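# Move the sand core from mould to plywood board

## Task

The long, round-nosed sand core sits in its seat inside the mould, and the plywood board next to the mould holds nothing. Lift the core out of the mould, set it down on that board so it rests on its flat block, and then open the gripper so the core is released.

## Robot and tools

Robot: two arms, left_arm and right_arm, each ending in a two-finger gripper. All poses share one scene frame. Its origin is on the table surface midway between the arms, +x runs out across the table, +z points upward, and left_arm sits on the +y side. The arm names are labels only and do not match left or right in any picture. In a gripper's own axes, the fingers extend along +z and close or spread along y. The reported end_effector_position is the spot between the finger pads, roughly 1 cm short of the fingertips. Printed hand positions can be somewhat wrong, more so when an arm reaches far.

Row format, used by execute_actions and move: exactly 16 numbers in one flat list, covering both arms even if only one should move. The first 8 belong to left_arm and the last 8 to right_arm, each as x, y, z, qw, qx, qy, qz, opening. x, y, z is an absolute gripper position in metres in the scene frame, not an offset. qw..qz is an absolute orientation quaternion, w first, in the same frame. Opening runs from -1 (closed) to +1 (fully open, 0.094 m). A call is refused, with nothing sent, if any target lies more than 0.6 m from that arm's last reported position along any of its gripper axes. To hold an orientation, resend the same quaternion you chose, not the drifting one read back. To park an arm, resend its whole last reported pose and the opening it should keep.

execute_actions: argument actions, a list that is empty or has one entry. Empty list: just returns the current state. An entry with rows (1 to 15 rows) and optional steps (up to 15, default 15) plays one row per control step of 1/30 s, repeating the last row if steps outnumber rows. An entry with only steps (up to 300) is a pause counted from the previous result, so your thinking time is included. Optional pictures (true/false) controls whether camera images come back; by default they do.

move: target is one 16-number row as above; speed is the top path speed in m/s, 0.002 to 0.5, default 0.25, with rotation capped at twice that in rad/s. Both grippers travel straight lines to their poses, finishing together, over 0.5 to 10 s; longer paths are cut off at 10 s. The opening is applied at the start. Paths ignore obstacles and the other arm, and grippers can lag, wander or overshoot the speed, especially with the arm nearly extended. The result adds a move: line giving the ending (done, off_target, moving, held, fault) and any limits that acted (paced means the pose was clipped; held means a check blocked steps, after which the arm may jump fast), plus each gripper's distance from its pose.

wait: seconds, 0 to 10; runs the scene with no new command. zoom_image: camera (cam_high, cam_left_wrist or cam_right_wrist) and region [x0, y0, x1, y1] in image pixels, top-left origin, no larger than 504 by 504; gives a sharper look at part of that camera's latest image. finished_scene: scene, the number of the scene you are ending; irreversible, and it reports whether the goal was met.

Controller behaviour: each step, the commanded pose is limited to within 70 mm and 16 degrees of the measured one, then reached by damped inverse kinematics, favouring position over orientation. Motions usually finish a centimetre or more off, mostly low. After an action ends, an arm continues only to its last clipped pose, so read the result and send the remainder. A Hand target line shows where each gripper is currently being driven. HELD flags steps where your row was partly or fully not sent; a pose unreachable line names an arm whose command the clearance check altered or blocked. Elbows never fully straighten. Joint limits (rad): waist -2.618 to 3.054, shoulder 0 to 3.142, elbow 0 to 3.142, wrist pitch -1.571 to 1.571, wrist yaw -1.571 to 1.571, wrist roll -2.094 to 2.094.

Gripping: grip_measured reports finger opening on the command scale (the last Joint positions value gives metres); each gripper may read up to about 1 mm off. To hold something, command an opening below grip_measured: about 0.03 lower is a firm grip, less is gentler. Pads press about 50 to 62 N, briefly more at first contact, and less on parts under about 2 mm thick.

Cameras: cam_high is fixed above the table (pinhole with radial distortion); cam_left_wrist and cam_right_wrist are fisheye cameras on the hands. Calibration lines give K and T_world_to_cam; expect small errors.

Cautions: nothing may leave the table. Avoid dropping the core, letting it slip, slamming it down or shoving hard; faster contact and targets set deeper past contact mean harder impacts. Keep the arms from striking or pushing each other. Occasional outside tugs may act on a held part or loose objects. Holding loads heats motors even while you think: a MOTOR HOT line appears at 75 °C, the arm stops for 10 s at 90 °C, and at 100 °C it loses hold and falls. Joint torque readings are noisy, offset and nonzero even in free air. The simulation keeps running while you write.

Each tool is called as name(argument=value, ...), one argument or row to a line, values as JSON.

## Session

execute_actions(
  actions=[],
)

Scene clock: 0.00 s of 4400.00 s.
left_arm: end_effector_position=(+0.2756, +0.2537, +0.3178) grip_measured=+1.000 end_effector_quat_wxyz=(+0.216, +0.700, +0.544, +0.410) | right_arm: end_effector_position=(+0.3898, -0.5703, +0.3542) grip_measured=+1.000 end_effector_quat_wxyz=(+0.403, +0.297, +0.852, +0.154)
Joint positions: left_arm=[-0.824  0.985  1.305 -1.177 -0.714  1.348  0.094] | right_arm=[-0.681  1.932  2.354 -1.305 -0.623  0.083  0.094]
Joint velocities: left_arm=[ 0.002 -0.012 -0.002 -0.007  0.022  0.037  0.   ] | right_arm=[ 0.002  0.002 -0.012 -0.081 -0.007 -0.022  0.   ]
Joint torques (N m, as the arm reports them, + toward a larger angle): no reading
Hand target (left_arm): +0.275, +0.256, +0.321; +0.219, +0.696, +0.546, +0.412
Hand target (right_arm): +0.389, -0.568, +0.356; +0.403, +0.295, +0.852, +0.156

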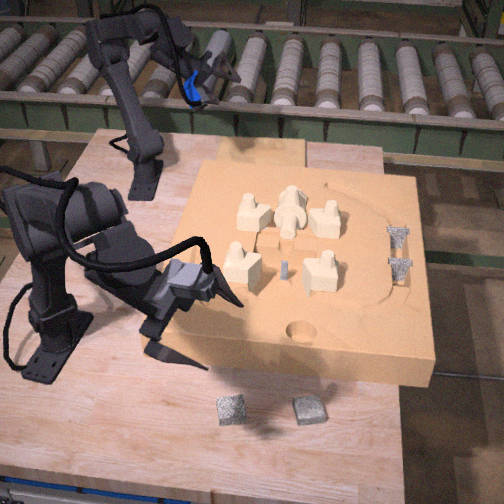

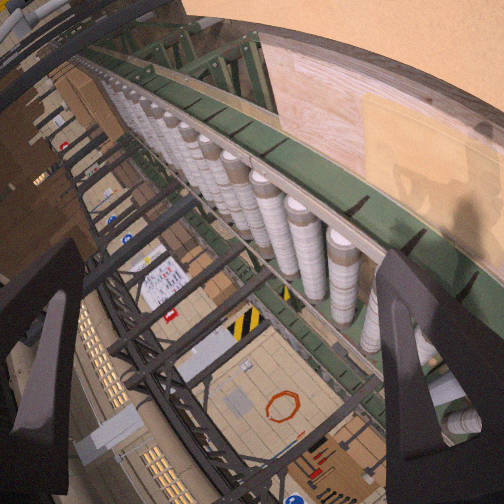

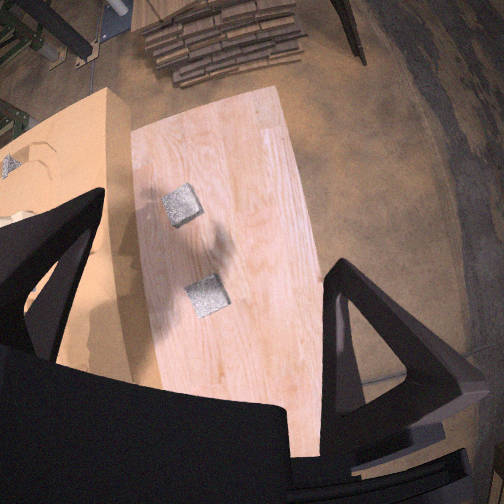

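zoom_image(
  camera="cam_high",
  region=[180, 120, 440, 320],
)

Region (180, 120, 440, 320) of cam_high's 504x504 image, scaled by 1.938, with more detail than that image has; it fills the top 388 rows of this view, and the rest is white.

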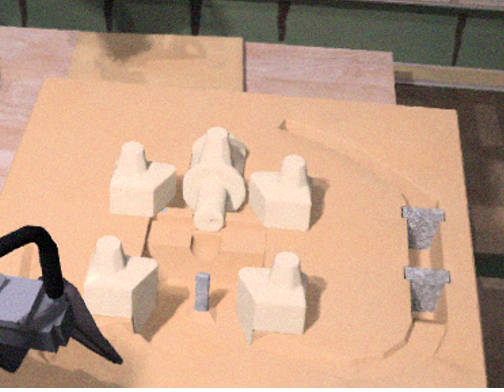

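move(
  target=[0.43,0.12,0.30,0,0.707,0.707,0,1,0.3898,-0.5703,0.3542,0.403,0.297,0.852,0.154,1],
)

Scene clock: 14.90 s of 4400.00 s.
left_arm: end_effector_position=(+0.4274, +0.1151, +0.2971) grip_measured=+1.000 end_effector_quat_wxyz=(+0.219, +0.702, +0.673, +0.086) | right_arm: end_effector_position=(+0.3898, -0.5703, +0.3542) grip_measured=+1.000 end_effector_quat_wxyz=(+0.403, +0.297, +0.852, +0.154)
Joint positions: left_arm=[-0.563  2.034  2.498 -1.559 -0.024  1.131  0.094] | right_arm=[-0.681  1.932  2.354 -1.305 -0.623  0.083  0.094]
Joint velocities: left_arm=[-0.012  0.002 -0.012  0.037  0.022 -0.081  0.   ] | right_arm=[-0.012 -0.007  0.012  0.007 -0.037 -0.022  0.   ]
Joint torques (N m, as the arm reports them, + toward a larger angle): left_arm=[  0.97 -11.36   8.04   0.83   0.08  -0.07] | right_arm=[ 0.   -8.64  6.21  1.46 -0.24 -0.01]
Hand target (left_arm): +0.428, +0.118, +0.302; +0.226, +0.694, +0.679, +0.080
Hand target (right_arm): +0.390, -0.570, +0.354; +0.403, +0.297, +0.852, +0.154
Off the commanded pose (left_arm): 0.006 m, 27 deg; orientation clipped at the last step of the last action.
Off the commanded pose (right_arm): 0.000 m, 0 deg.
joint sent to its limit (left arm) — the command would take joint 4 (wrist pitch) past its lower limit, so that joint was sent only as far as its limit.
After step 90, 9.07 s passed at rest.
move: off_target (left_arm); limits=paced
camera_calibration (this result's frames):
cam_left_wrist: T_world_to_cam=[[-0.912416, -0.0653049, -0.40402, 0.514925], [-0.293201, 0.793043, 0.533963, -0.113381], [0.285535, 0.605655, -0.742733, 0.120192], [0, 0, 0, 1]] pos_world=[0.402263, 0.0507484, 0.357852]

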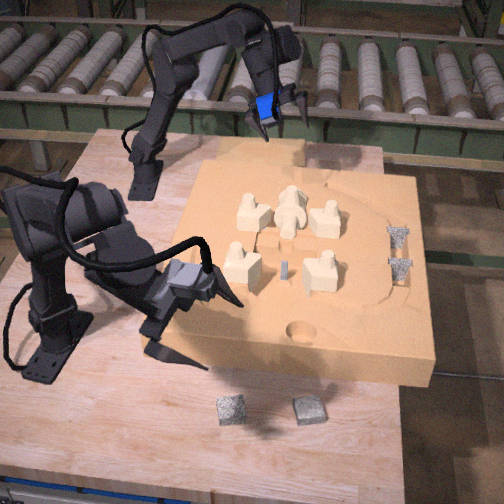

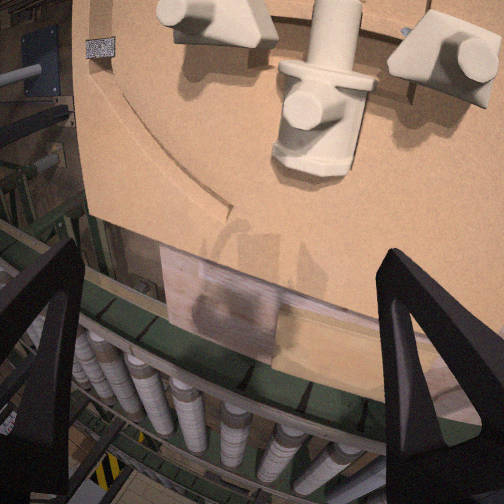

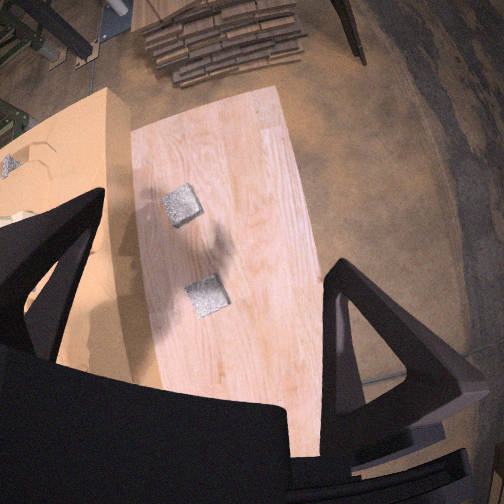

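move(
  target=[0.44,0.14,0.25,0,0.707,0.707,0,1,0.3898,-0.5703,0.3542,0.403,0.297,0.852,0.154,1],
)

zoom_image(
  camera="cam_high",
  region=[230, 130, 350, 250],
)

Scene clock: 23.23 s of 4400.00 s.
left_arm: end_effector_position=(+0.4422, +0.1358, +0.2572) grip_measured=+1.000 end_effector_quat_wxyz=(+0.168, +0.697, +0.693, +0.068) | right_arm: end_effector_position=(+0.3898, -0.5703, +0.3542) grip_measured=+1.000 end_effector_quat_wxyz=(+0.403, +0.297, +0.852, +0.154)
Joint positions: left_arm=[-0.5    2.088  2.442 -1.559 -0.008  1.153  0.094] | right_arm=[-0.681  1.932  2.354 -1.305 -0.623  0.083  0.094]
Joint velocities: left_arm=[ 0.017 -0.007 -0.007 -0.022  0.007 -0.066  0.   ] | right_arm=[ 0.002 -0.012 -0.007 -0.051  0.051 -0.007  0.   ]
Joint torques (N m, as the arm reports them, + toward a larger angle): left_arm=[  0.82 -11.94   4.76   0.68   0.09   0.09] | right_arm=[ 0.   -8.62  6.19  1.44 -0.24 -0.01]
Hand target (left_arm): +0.440, +0.140, +0.250; +0.155, +0.698, +0.696, +0.059
Hand target (right_arm): +0.390, -0.570, +0.354; +0.403, +0.297, +0.852, +0.154
Off the commanded pose (left_arm): 0.009 m, 21 deg; orientation clipped at the last step of the last action.
Off the commanded pose (right_arm): 0.000 m, 0 deg.
joint sent to its limit (left arm) — the command would take joint 4 (wrist pitch) past its lower limit, so that joint was sent only as far as its limit.
After step 90, 4.00 s passed at rest.
move: off_target (left_arm); limits=paced
camera_calibration (this result's frames):
cam_left_wrist: T_world_to_cam=[[-0.946225, -0.0836185, -0.312515, 0.507501], [-0.263751, 0.758783, 0.595554, -0.128375], [0.187332, 0.645954, -0.740034, 0.111059], [0, 0, 0, 1]] pos_world=[0.425546, 0.0681062, 0.317243]

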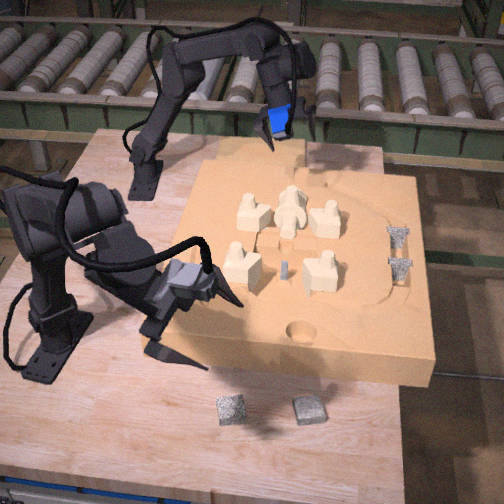

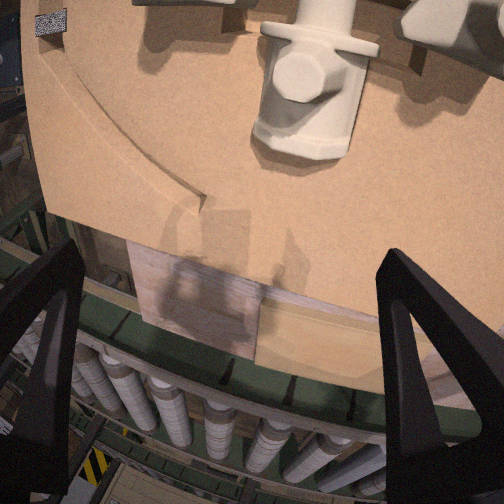

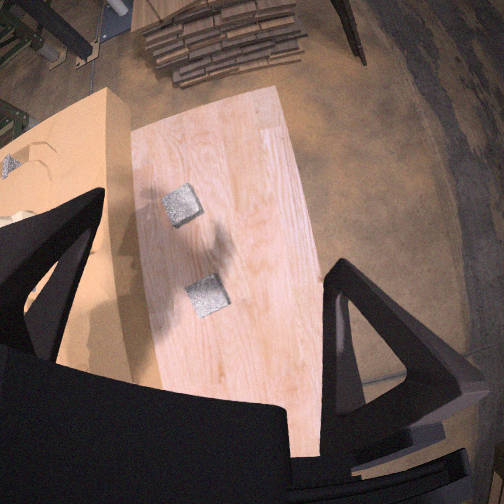

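Region (230, 130, 350, 250) of cam_high's 504x504 image, scaled by 4.200, with more detail than that image has.

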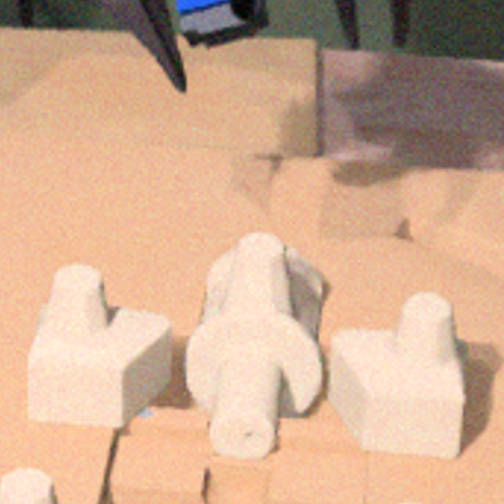

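move(
  target=[0.446,0.09,0.225,0.1,0.70,0.70,0.06,1,0.3898,-0.5703,0.3542,0.403,0.297,0.852,0.154,1],
  speed=0.1,
)

Scene clock: 31.83 s of 4400.00 s.
left_arm: end_effector_position=(+0.4467, +0.0929, +0.2193) grip_measured=+1.000 end_effector_quat_wxyz=(+0.136, +0.701, +0.696, +0.070) | right_arm: end_effector_position=(+0.3898, -0.5703, +0.3542) grip_measured=+1.000 end_effector_quat_wxyz=(+0.403, +0.297, +0.852, +0.154)
Joint positions: left_arm=[-0.6    2.222  2.513 -1.56  -0.063  1.063  0.094] | right_arm=[-0.681  1.932  2.354 -1.305 -0.623  0.083  0.094]
Joint velocities: left_arm=[ 0.007 -0.007  0.012 -0.037 -0.051 -0.125  0.   ] | right_arm=[-0.012 -0.032  0.007 -0.007  0.037 -0.066  0.   ]
Joint torques (N m, as the arm reports them, + toward a larger angle): left_arm=[ -0.47 -13.44   8.65   0.59  -0.05  -0.05] | right_arm=[-0.04 -8.62  6.2   1.45 -0.24  0.  ]
Hand target (left_arm): +0.445, +0.090, +0.225; +0.142, +0.699, +0.697, +0.072
Hand target (right_arm): +0.390, -0.570, +0.354; +0.403, +0.297, +0.852, +0.154
Off the commanded pose (left_arm): 0.006 m, 4 deg.
Off the commanded pose (right_arm): 0.000 m, 0 deg.
joint sent to its limit (left arm) — the command would take joint 4 (wrist pitch) past its lower limit, so that joint was sent only as far as its limit.
After step 90, 4.57 s passed at rest.
move: off_target (left_arm)
camera_calibration (this result's frames):
cam_left_wrist: T_world_to_cam=[[-0.958785, -0.0729416, -0.274611, 0.492632], [-0.239344, 0.728185, 0.642231, -0.0903695], [0.153123, 0.681488, -0.715631, 0.116481], [0, 0, 0, 1]] pos_world=[0.432862, 0.0223585, 0.276678]

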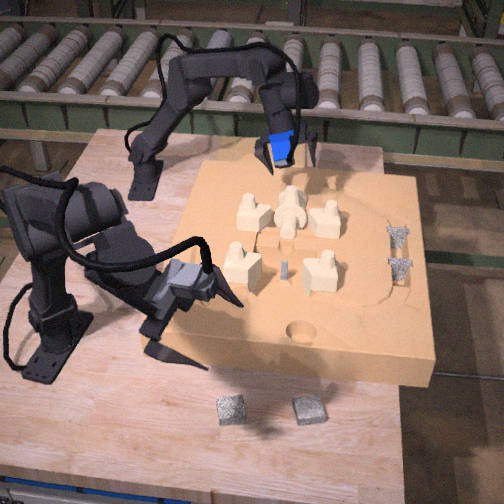

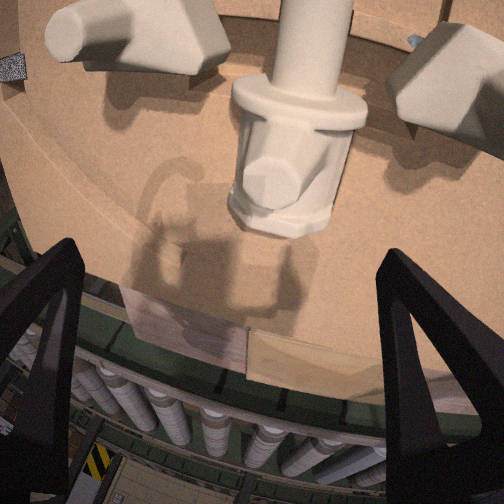

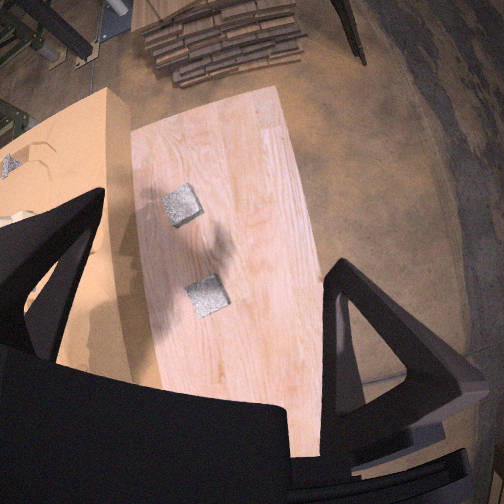

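move(
  target=[0.452,0.088,0.175,0.08,0.70,0.70,0.08,1,0.3898,-0.5703,0.3542,0.403,0.297,0.852,0.154,1],
  speed=0.06,
)

Scene clock: 39.87 s of 4400.00 s.
left_arm: end_effector_position=(+0.4551, +0.0914, +0.1730) grip_measured=+1.000 end_effector_quat_wxyz=(+0.081, +0.702, +0.703, +0.079) | right_arm: end_effector_position=(+0.3898, -0.5703, +0.3542) grip_measured=+1.000 end_effector_quat_wxyz=(+0.403, +0.297, +0.852, +0.154)
Joint positions: left_arm=[-0.613  2.325  2.513 -1.56  -0.113  1.043  0.094] | right_arm=[-0.681  1.932  2.354 -1.305 -0.623  0.083  0.094]
Joint velocities: left_arm=[ 0.002  0.002 -0.002  0.037  0.007  0.037  0.   ] | right_arm=[-0.002  0.002 -0.007 -0.037  0.022 -0.007  0.   ]
Joint torques (N m, as the arm reports them, + toward a larger angle): left_arm=[ -0.78 -14.54   7.6    0.43  -0.1   -0.04] | right_arm=[-0.01 -8.6   6.16  1.45 -0.24  0.  ]
Hand target (left_arm): +0.452, +0.088, +0.175; +0.081, +0.703, +0.702, +0.080
Hand target (right_arm): +0.390, -0.570, +0.354; +0.403, +0.297, +0.852, +0.154
Off the commanded pose (left_arm): 0.005 m, 0 deg.
Off the commanded pose (right_arm): 0.000 m, 0 deg.
joint sent to its limit (left arm) — the command would take joint 4 (wrist pitch) past its lower limit, so that joint was sent only as far as its limit.
After step 90, 3.73 s passed at rest.
move: done
camera_calibration (this result's frames):
cam_left_wrist: T_world_to_cam=[[-0.973539, -0.0693191, -0.217755, 0.484417], [-0.208051, 0.663052, 0.71908, -0.0790973], [0.0945367, 0.745357, -0.659929, 0.0942684], [0, 0, 0, 1]] pos_world=[0.446231, 0.0157615, 0.224572]

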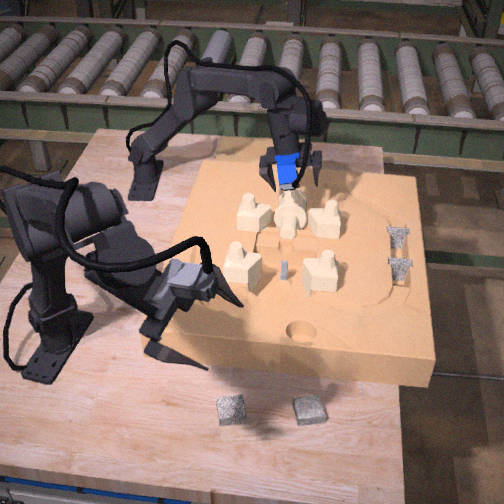

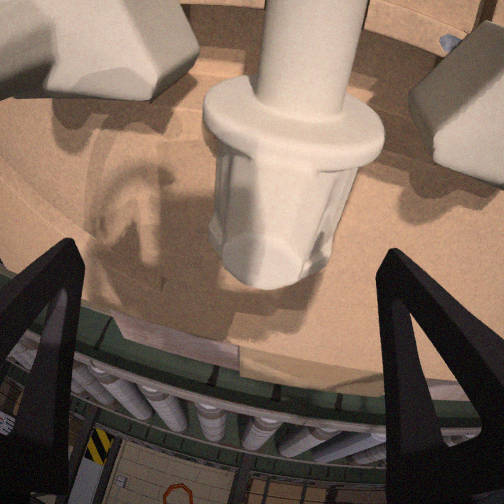

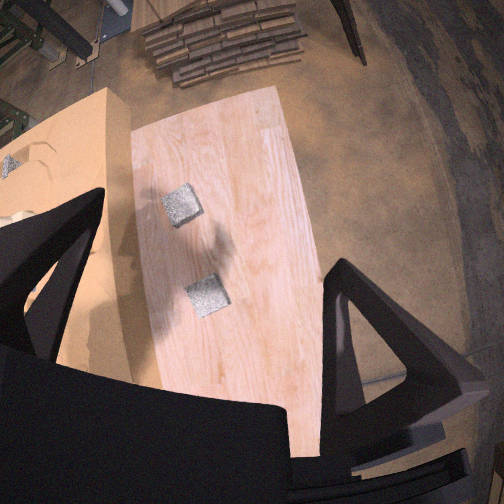

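move(
  target=[0.446,0.09,0.118,0.06,0.705,0.705,0.06,1,0.3898,-0.5703,0.3542,0.403,0.297,0.852,0.154,1],
  speed=0.04,
)

Scene clock: 50.20 s of 4400.00 s.
left_arm: end_effector_position=(+0.4466, +0.0930, +0.1105) grip_measured=+1.000 end_effector_quat_wxyz=(+0.047, +0.706, +0.704, +0.062) | right_arm: end_effector_position=(+0.3898, -0.5703, +0.3542) grip_measured=+1.000 end_effector_quat_wxyz=(+0.403, +0.297, +0.852, +0.154)
Joint positions: left_arm=[-0.613  2.277  2.183 -1.354 -0.096  1.042  0.094] | right_arm=[-0.681  1.932  2.354 -1.305 -0.623  0.083  0.094]
Joint velocities: left_arm=[-0.007 -0.012 -0.012 -0.022  0.022  0.007  0.   ] | right_arm=[ 0.002  0.017 -0.007 -0.007 -0.051 -0.007  0.   ]
Joint torques (N m, as the arm reports them, + toward a larger angle): left_arm=[ -0.11 -16.95   5.38   0.49   0.04  -0.01] | right_arm=[ 0.01 -8.62  6.21  1.45 -0.25 -0.01]
Hand target (left_arm): +0.445, +0.090, +0.118; +0.060, +0.705, +0.705, +0.059
Hand target (right_arm): +0.390, -0.570, +0.354; +0.403, +0.297, +0.852, +0.154
Off the commanded pose (left_arm): 0.008 m, 2 deg.
Off the commanded pose (right_arm): 0.000 m, 0 deg.
After step 90, 5.50 s passed at rest.
move: done
camera_calibration (this result's frames):
cam_left_wrist: T_world_to_cam=[[-0.987068, -0.0629959, -0.147408, 0.460405], [-0.15294, 0.64558, 0.748221, -0.063166], [0.0480286, 0.76109, -0.646866, 0.0705441], [0, 0, 0, 1]] pos_world=[0.441402, 0.016092, 0.160762]

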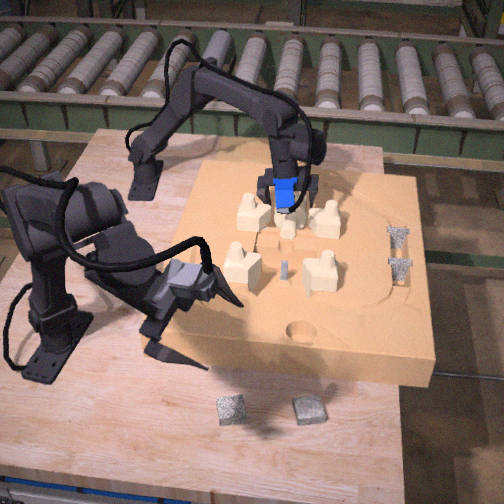

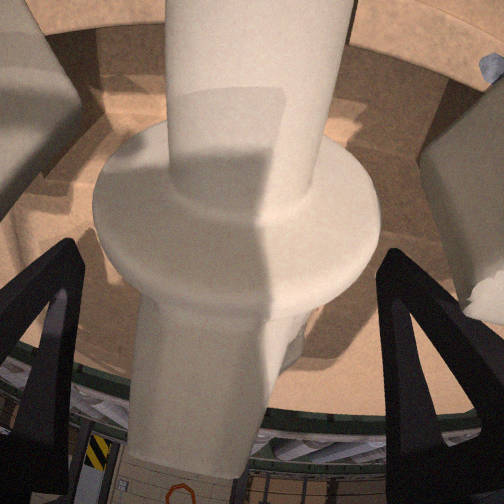

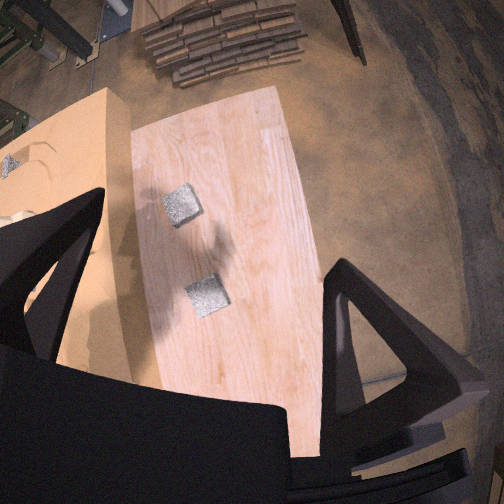

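move(
  target=[0.446,0.09,0.118,0.06,0.705,0.705,0.06,-0.3,0.3898,-0.5703,0.3542,0.403,0.297,0.852,0.154,1],
  speed=0.04,
)

Scene clock: 55.27 s of 4400.00 s.
left_arm: end_effector_position=(+0.4450, +0.0944, +0.1104) grip_measured=+0.122 end_effector_quat_wxyz=(+0.043, +0.708, +0.702, +0.062) | right_arm: end_effector_position=(+0.3898, -0.5703, +0.3542) grip_measured=+1.000 end_effector_quat_wxyz=(+0.403, +0.297, +0.852, +0.154)
Joint positions: left_arm=[-0.613  2.276  2.183 -1.363 -0.099  1.048  0.053] | right_arm=[-0.681  1.932  2.354 -1.305 -0.623  0.083  0.094]
Joint velocities: left_arm=[ 0.012  0.012 -0.022 -0.051 -0.022  0.007 -0.001] | right_arm=[-0.022 -0.022 -0.007  0.095  0.022  0.037  0.   ]
Joint torques (N m, as the arm reports them, + toward a larger angle): left_arm=[ -0.13 -16.57   5.93   0.54   0.04  -0.08] | right_arm=[-0.02 -8.63  6.19  1.45 -0.24 -0.01]
Hand target (left_arm): +0.446, +0.090, +0.118; +0.059, +0.705, +0.705, +0.060
Hand target (right_arm): +0.390, -0.570, +0.354; +0.403, +0.297, +0.852, +0.154
Off the commanded pose (left_arm): 0.009 m, 2 deg.
Off the commanded pose (right_arm): 0.000 m, 0 deg.
After step 90, 1.37 s passed at rest.
move: done
camera_calibration (this result's frames):
cam_left_wrist: T_world_to_cam=[[-0.988329, -0.0558872, -0.141713, 0.458124], [-0.144334, 0.641067, 0.753791, -0.0683436], [0.0487203, 0.765447, -0.641652, 0.0681929], [0, 0, 0, 1]] pos_world=[0.439591, 0.017218, 0.160195]

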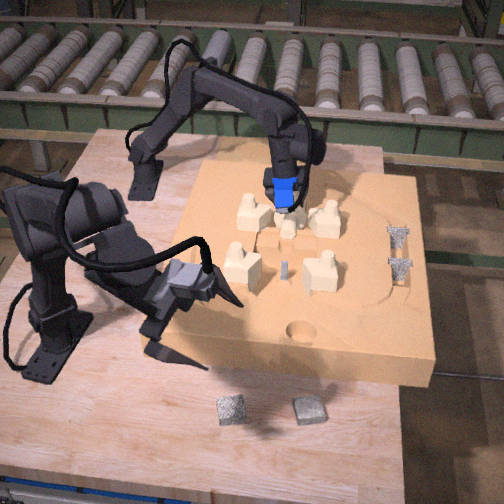

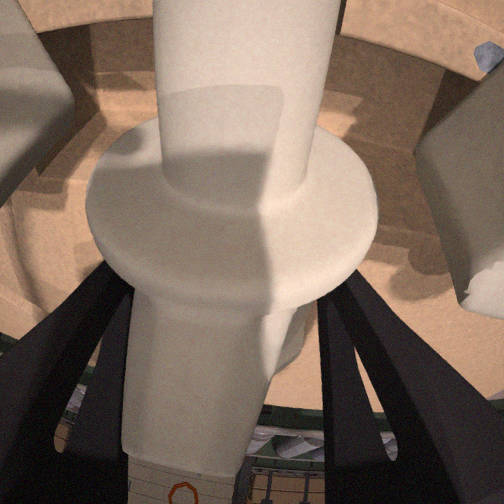

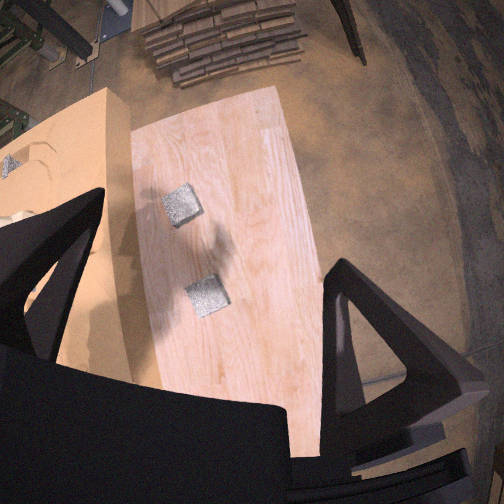

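move(
  target=[0.446,0.092,0.20,0.06,0.705,0.705,0.06,0.09,0.3898,-0.5703,0.3542,0.403,0.297,0.852,0.154,1],
  speed=0.04,
)

Scene clock: 60.60 s of 4400.00 s.
left_arm: end_effector_position=(+0.4425, +0.0930, +0.1618) grip_measured=+0.122 end_effector_quat_wxyz=(+0.057, +0.709, +0.701, +0.059) | right_arm: end_effector_position=(+0.3898, -0.5703, +0.3542) grip_measured=+1.000 end_effector_quat_wxyz=(+0.403, +0.297, +0.852, +0.154)
Joint positions: left_arm=[-0.613  2.313  2.455 -1.572 -0.085  1.051  0.053] | right_arm=[-0.681  1.932  2.354 -1.305 -0.623  0.083  0.094]
Joint velocities: left_arm=[ 0.007 -0.002  0.017  0.022 -0.022 -0.007 -0.   ] | right_arm=[ 0.002  0.007 -0.002 -0.051  0.007 -0.037  0.   ]
Joint torques (N m, as the arm reports them, + toward a larger angle): left_arm=[  0.1  -19.51  10.34   0.42  -0.1    0.  ] | right_arm=[ 0.01 -8.66  6.2   1.47 -0.24 -0.01]
Hand target (left_arm): +0.445, +0.093, +0.199; +0.104, +0.703, +0.700, +0.072
Hand target (right_arm): +0.390, -0.570, +0.354; +0.403, +0.297, +0.852, +0.154
Off the commanded pose (left_arm): 0.038 m, 1 deg.
Off the commanded pose (right_arm): 0.000 m, 0 deg.
joint sent to its limit (left arm) — the command would take joint 4 (wrist pitch) past its lower limit, so that joint was sent only as far as its limit.
move: off_target (left_arm)
camera_calibration (this result's frames):
cam_left_wrist: T_world_to_cam=[[-0.986162, -0.0556878, -0.156154, 0.464172], [-0.153656, 0.660678, 0.734775, -0.101122], [0.0622493, 0.748601, -0.660092, 0.100891], [0, 0, 0, 1]] pos_world=[0.435931, 0.017131, 0.213381]

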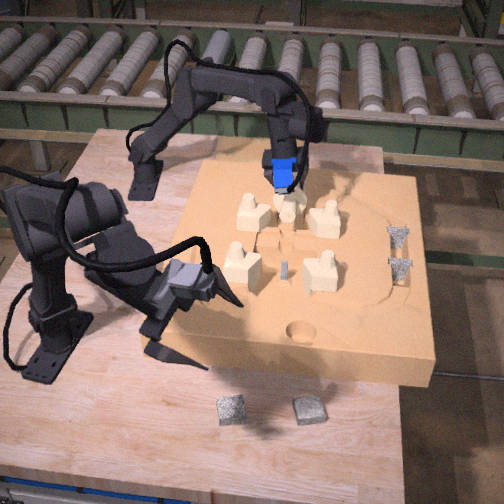

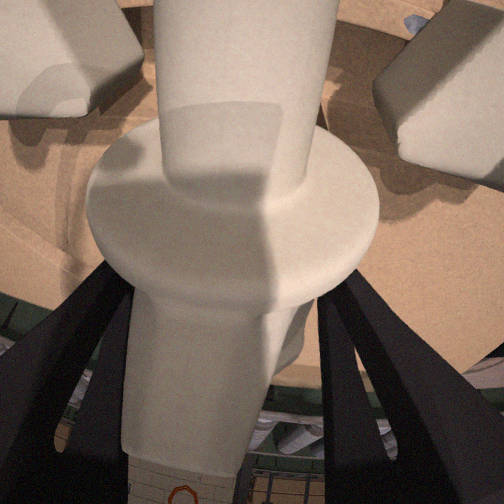

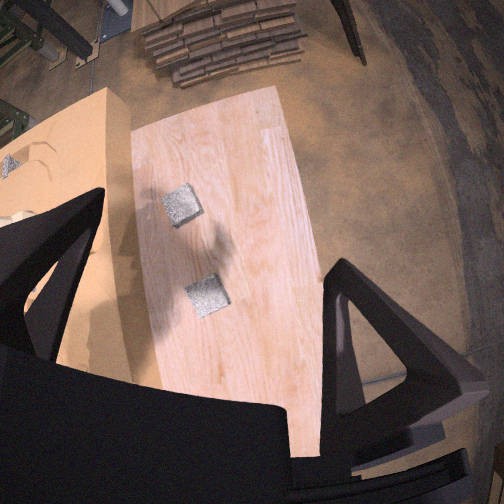

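zoom_image(
  camera="cam_high",
  region=[200, 120, 380, 300],
)

Region (200, 120, 380, 300) of cam_high's 504x504 image, scaled by 2.800, with more detail than that image has.

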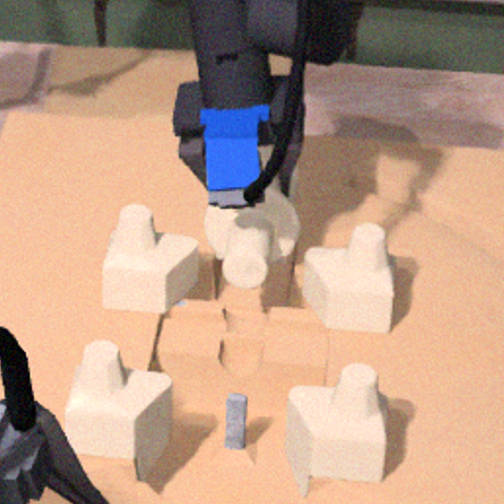

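move(
  target=[0.44,0.16,0.24,0.12,0.70,0.70,0.07,0.09,0.3898,-0.5703,0.3542,0.403,0.297,0.852,0.154,1],
  speed=0.06,
)

move(
  target=[0.33,0.50,0.22,0.06,0.705,0.705,0.06,0.09,0.3898,-0.5703,0.3542,0.403,0.297,0.852,0.154,1],
  speed=0.1,
)

Scene clock: 73.17 s of 4400.00 s.
left_arm: end_effector_position=(+0.4453, +0.1546, +0.2159) grip_measured=+0.122 end_effector_quat_wxyz=(+0.101, +0.702, +0.702, +0.064) | right_arm: end_effector_position=(+0.3898, -0.5703, +0.3542) grip_measured=+1.000 end_effector_quat_wxyz=(+0.403, +0.297, +0.852, +0.154)
Joint positions: left_arm=[-0.473  2.137  2.374 -1.572 -0.042  1.18   0.053] | right_arm=[-0.681  1.932  2.354 -1.305 -0.623  0.083  0.094]
Joint velocities: left_arm=[ 0.007 -0.002  0.007 -0.022  0.051  0.007  0.001] | right_arm=[-0.007 -0.017 -0.017 -0.051  0.066 -0.022  0.   ]
Joint torques (N m, as the arm reports them, + toward a larger angle): left_arm=[  0.72 -17.67   6.24   0.58   0.     0.08] | right_arm=[-0.04 -8.63  6.19  1.45 -0.25  0.  ]
Hand target (left_arm): +0.440, +0.160, +0.239; +0.126, +0.699, +0.700, +0.073
Hand target (right_arm): +0.390, -0.570, +0.354; +0.403, +0.297, +0.852, +0.154
Off the commanded pose (left_arm): 0.025 m, 2 deg.
Off the commanded pose (right_arm): 0.000 m, 0 deg.
joint sent to its limit (left arm) — the command would take joint 4 (wrist pitch) past its lower limit, so that joint was sent only as far as its limit.
After step 90, 7.50 s passed at rest.
move: off_target (left_arm)
camera_calibration (this result's frames):
cam_left_wrist: T_world_to_cam=[[-0.972633, -0.0714382, -0.221092, 0.489242], [-0.207009, 0.698547, 0.684966, -0.152429], [0.10551, 0.711989, -0.694219, 0.0841243], [0, 0, 0, 1]] pos_world=[0.435423, 0.0815342, 0.270977]

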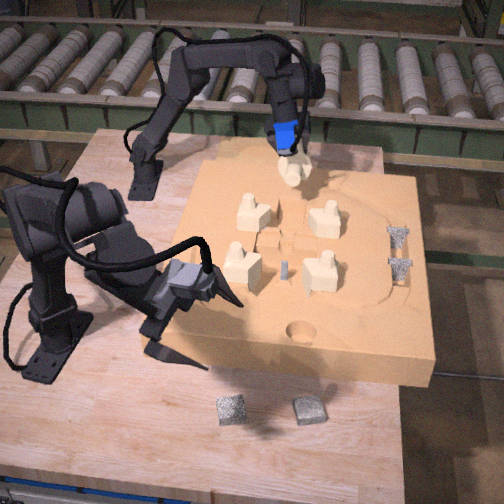

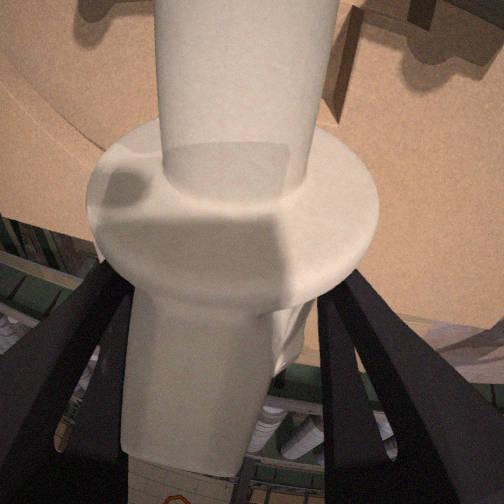

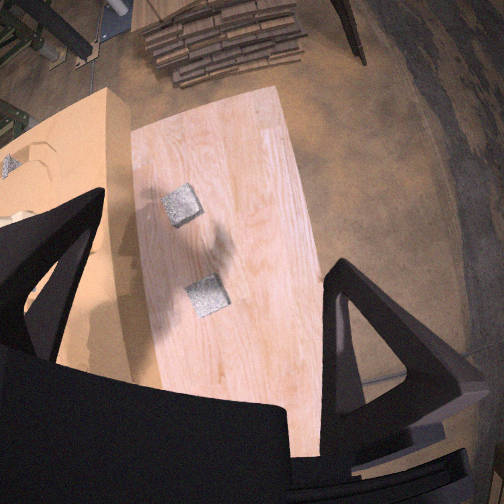

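Scene clock: 77.17 s of 4400.00 s.
left_arm: end_effector_position=(+0.3299, +0.4962, +0.1997) grip_measured=+0.122 end_effector_quat_wxyz=(+0.041, +0.692, +0.720, +0.034) | right_arm: end_effector_position=(+0.3898, -0.5703, +0.3542) grip_measured=+1.000 end_effector_quat_wxyz=(+0.403, +0.297, +0.852, +0.154)
Joint positions: left_arm=[ 0.494  1.814  1.863 -1.536  0.063  2.098  0.053] | right_arm=[-0.681  1.932  2.354 -1.305 -0.623  0.083  0.094]
Joint velocities: left_arm=[-0.007 -0.002 -0.017 -0.066 -0.066 -0.037 -0.002] | right_arm=[-0.007 -0.002 -0.012  0.037  0.007 -0.037  0.   ]
Joint torques (N m, as the arm reports them, + toward a larger angle): left_arm=[  0.52 -11.79  10.62   0.31   0.19   0.1 ] | right_arm=[-0.06 -8.64  6.15  1.45 -0.23 -0.02]
Hand target (left_arm): +0.333, +0.497, +0.219; +0.055, +0.692, +0.717, +0.060
Hand target (right_arm): +0.390, -0.570, +0.354; +0.403, +0.297, +0.852, +0.154
Off the commanded pose (left_arm): 0.021 m, 4 deg.
Off the commanded pose (right_arm): 0.000 m, 0 deg.
joint sent to its limit (left arm) — the command would take joint 6 (wrist roll) past its upper limit, so that joint was sent only as far as its limit.
move: off_target (left_arm)
camera_calibration (this result's frames):
cam_left_wrist: T_world_to_cam=[[-0.989598, -0.106797, -0.096388, 0.396078], [-0.143158, 0.664872, 0.73311, -0.417858], [-0.0142081, 0.739283, -0.673245, -0.136447], [0, 0, 0, 1]] pos_world=[0.330199, 0.420995, 0.252651]

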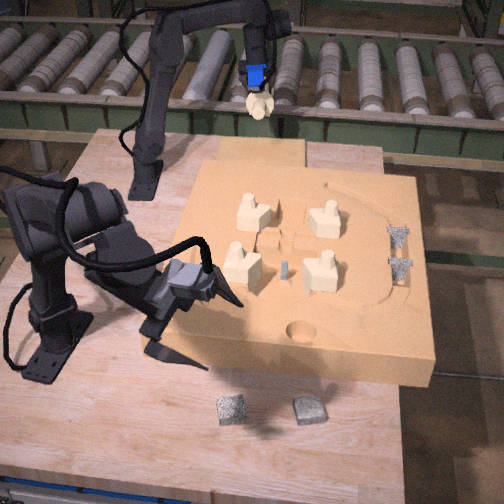

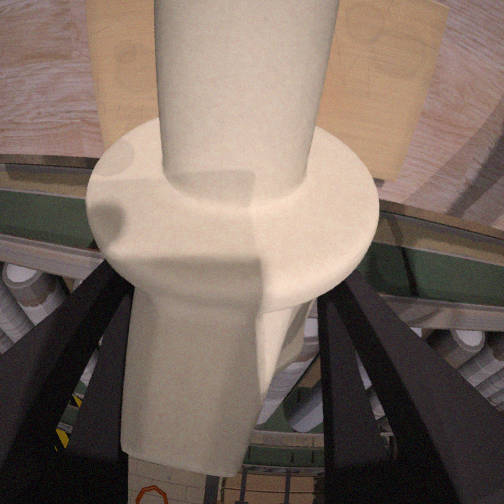

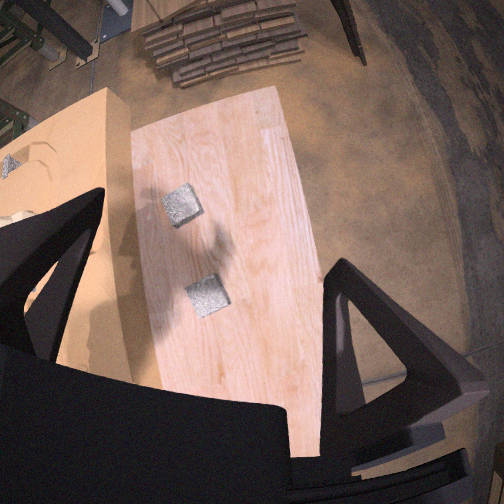

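move(
  target=[0.27,0.49,0.18,0,0,1,0,0.09,0.3898,-0.5703,0.3542,0.403,0.297,0.852,0.154,1],
  speed=0.15,
)

Scene clock: 90.40 s of 4400.00 s.
left_arm: end_effector_position=(+0.2740, +0.4882, +0.1660) grip_measured=+0.123 end_effector_quat_wxyz=(-0.019, +0.010, +1.000, -0.016) | right_arm: end_effector_position=(+0.3898, -0.5703, +0.3542) grip_measured=+1.000 end_effector_quat_wxyz=(+0.403, +0.297, +0.852, +0.154)
Joint positions: left_arm=[ 0.538  1.713  1.609 -1.516  0.005  0.634  0.053] | right_arm=[-0.681  1.932  2.354 -1.305 -0.623  0.083  0.094]
Joint velocities: left_arm=[-0.007  0.022 -0.017  0.022  0.022 -0.051 -0.002] | right_arm=[ 0.012  0.012  0.007 -0.066 -0.007  0.022  0.   ]
Joint torques (N m, as the arm reports them, + toward a larger angle): left_arm=[  0.93 -12.75   6.64   0.13  -0.03  -0.03] | right_arm=[ 0.   -8.62  6.2   1.44 -0.24 -0.02]
Hand target (left_arm): +0.270, +0.490, +0.179; -0.000, +0.000, +1.000, -0.001
Hand target (right_arm): +0.390, -0.570, +0.354; +0.403, +0.297, +0.852, +0.154
Off the commanded pose (left_arm): 0.015 m, 3 deg.
Off the commanded pose (right_arm): 0.000 m, 0 deg.
After step 90, 4.67 s passed at rest.
move: off_target (left_arm)
camera_calibration (this result's frames):
cam_left_wrist: T_world_to_cam=[[0.0474456, -0.998164, 0.0376529, 0.465454], [-0.632908, -0.000878397, 0.774227, 0.0565301], [-0.772772, -0.0605645, -0.631787, 0.437427], [0, 0, 0, 1]] pos_world=[0.351726, 0.491141, 0.215068]

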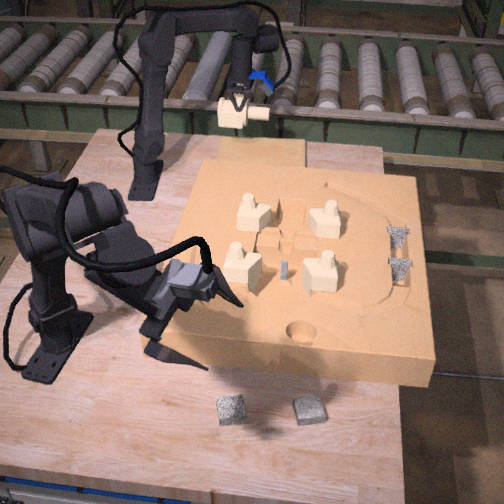

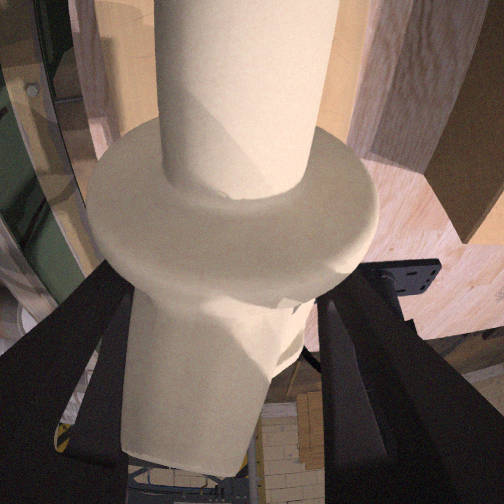

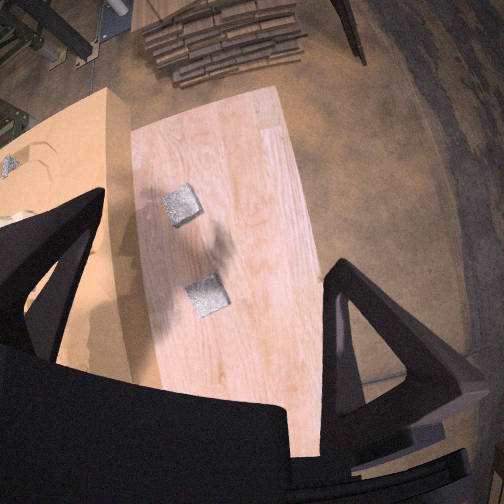

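zoom_image(
  camera="cam_high",
  region=[190, 70, 320, 180],
)

Region (190, 70, 320, 180) of cam_high's 504x504 image, scaled by 3.877, with more detail than that image has; it fills the top 426 rows of this view, and the rest is white.

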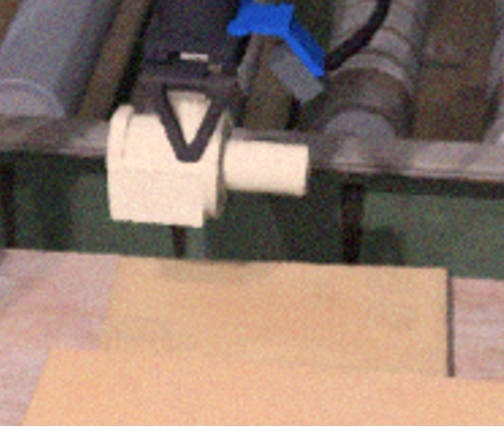

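move(
  target=[0.30,0.49,0.115,0,0,1,0,0.09,0.3898,-0.5703,0.3542,0.403,0.297,0.852,0.154,1],
  speed=0.05,
)

zoom_image(
  camera="cam_high",
  region=[190, 70, 320, 180],
)

Scene clock: 102.37 s of 4400.00 s.
left_arm: end_effector_position=(+0.2960, +0.4908, +0.1076) grip_measured=+0.123 end_effector_quat_wxyz=(-0.012, -0.002, +1.000, -0.009) | right_arm: end_effector_position=(+0.3898, -0.5703, +0.3542) grip_measured=+1.000 end_effector_quat_wxyz=(+0.403, +0.297, +0.852, +0.154)
Joint positions: left_arm=[ 0.503  1.765  1.439 -1.274  0.003  0.574  0.053] | right_arm=[-0.681  1.932  2.354 -1.305 -0.623  0.083  0.094]
Joint velocities: left_arm=[ 0.002  0.012 -0.007  0.037 -0.051  0.022  0.   ] | right_arm=[-0.012 -0.007  0.007  0.037 -0.007 -0.022  0.   ]
Joint torques (N m, as the arm reports them, + toward a larger angle): left_arm=[ -0.83 -11.21   6.87   0.19  -0.04  -0.03] | right_arm=[-0.03 -8.59  6.22  1.46 -0.23 -0.01]
Hand target (left_arm): +0.300, +0.490, +0.115; -0.000, +0.000, +1.000, +0.000
Hand target (right_arm): +0.390, -0.570, +0.354; +0.403, +0.297, +0.852, +0.154
Off the commanded pose (left_arm): 0.008 m, 2 deg.
Off the commanded pose (right_arm): 0.000 m, 0 deg.
After step 90, 7.40 s passed at rest.
move: done
camera_calibration (this result's frames):
cam_left_wrist: T_world_to_cam=[[0.0720334, -0.997101, 0.0245005, 0.462857], [-0.643114, -0.0276563, 0.765271, 0.132799], [-0.762375, -0.0708817, -0.643242, 0.420971], [0, 0, 0, 1]] pos_world=[0.373001, 0.495027, 0.157819]

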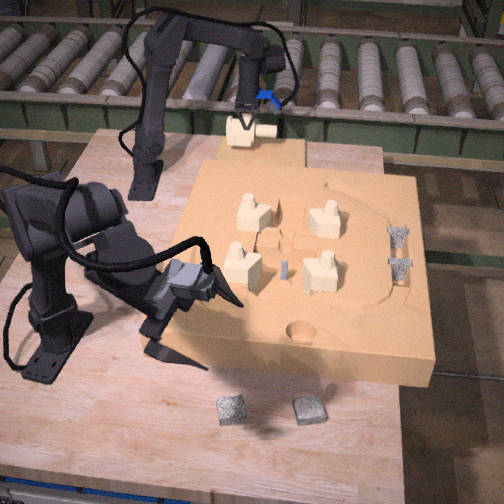

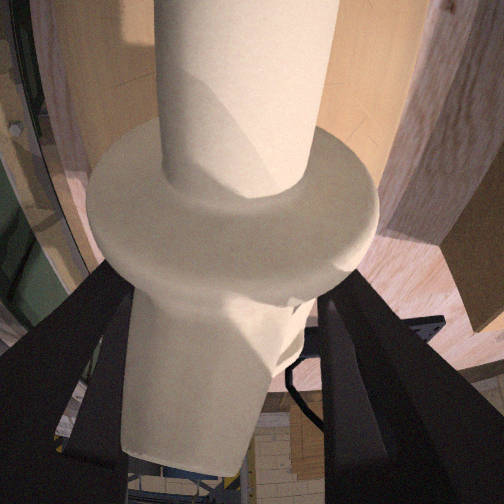

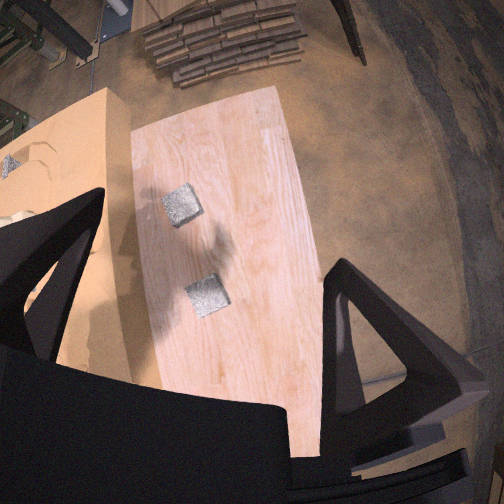

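Region (190, 70, 320, 180) of cam_high's 504x504 image, scaled by 3.877, with more detail than that image has; it fills the top 426 rows of this view, and the rest is white.

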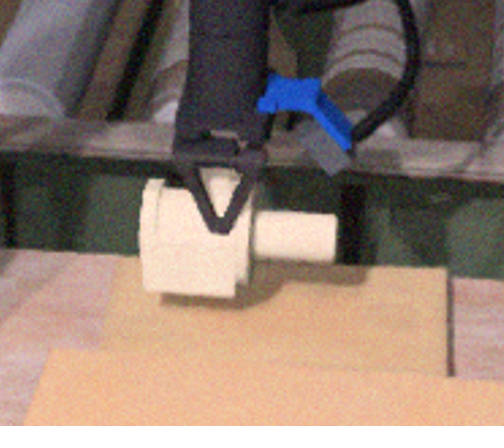

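move(
  target=[0.30,0.49,0.09,0,0,1,0,0.09,0.3898,-0.5703,0.3542,0.403,0.297,0.852,0.154,1],
  speed=0.015,
)

zoom_image(
  camera="cam_high",
  region=[190, 70, 320, 180],
)

Scene clock: 107.63 s of 4400.00 s.
left_arm: end_effector_position=(+0.2944, +0.4899, +0.0850) grip_measured=+0.123 end_effector_quat_wxyz=(-0.019, -0.003, +1.000, -0.014) | right_arm: end_effector_position=(+0.3898, -0.5703, +0.3542) grip_measured=+1.000 end_effector_quat_wxyz=(+0.403, +0.297, +0.852, +0.154)
Joint positions: left_arm=[ 0.503  1.784  1.371 -1.203  0.003  0.573  0.053] | right_arm=[-0.681  1.932  2.354 -1.305 -0.623  0.083  0.094]
Joint velocities: left_arm=[-0.002 -0.012 -0.002  0.037 -0.081  0.022  0.001] | right_arm=[-0.012 -0.007  0.017  0.007  0.037 -0.007  0.   ]
Joint torques (N m, as the arm reports them, + toward a larger angle): left_arm=[ -0.76 -11.96   5.3    0.37  -0.03  -0.03] | right_arm=[ 0.01 -8.63  6.17  1.46 -0.25 -0.01]
Hand target (left_arm): +0.300, +0.490, +0.090; -0.000, -0.000, +1.000, -0.000
Hand target (right_arm): +0.390, -0.570, +0.354; +0.403, +0.297, +0.852, +0.154
Off the commanded pose (left_arm): 0.008 m, 3 deg.
Off the commanded pose (right_arm): 0.000 m, 0 deg.
After step 90, 0.83 s passed at rest.
move: off_target (left_arm)
camera_calibration (this result's frames):
cam_left_wrist: T_world_to_cam=[[0.0735439, -0.996782, 0.031893, 0.461326], [-0.632582, -0.0219019, 0.774184, 0.14236], [-0.770994, -0.0771114, -0.632157, 0.409772], [0, 0, 0, 1]] pos_world=[0.372058, 0.494557, 0.134114]

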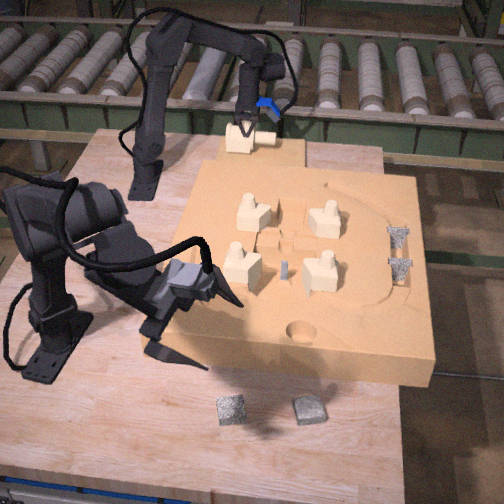

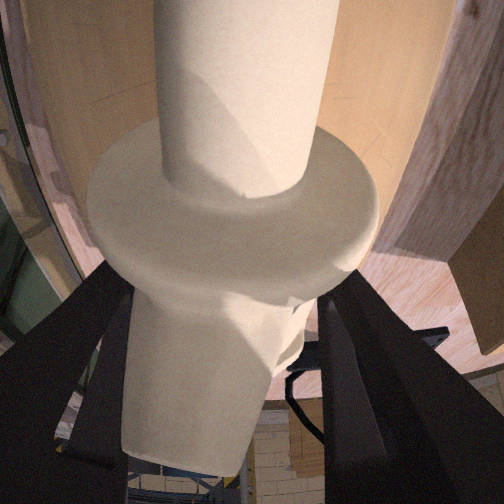

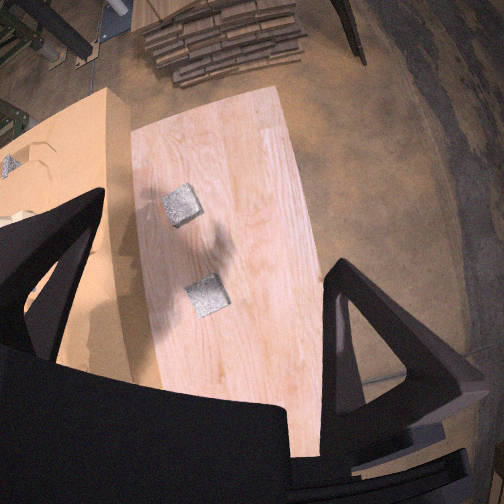

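Region (190, 70, 320, 180) of cam_high's 504x504 image, scaled by 3.877, with more detail than that image has; it fills the top 426 rows of this view, and the rest is white.

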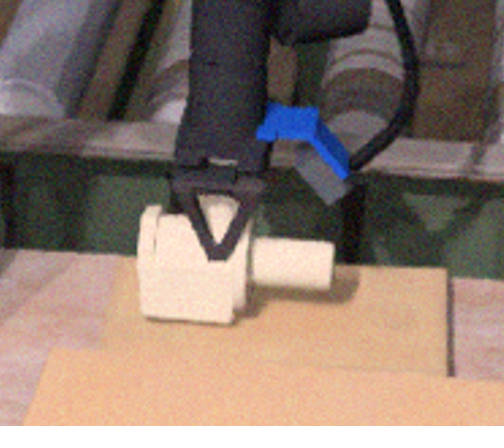

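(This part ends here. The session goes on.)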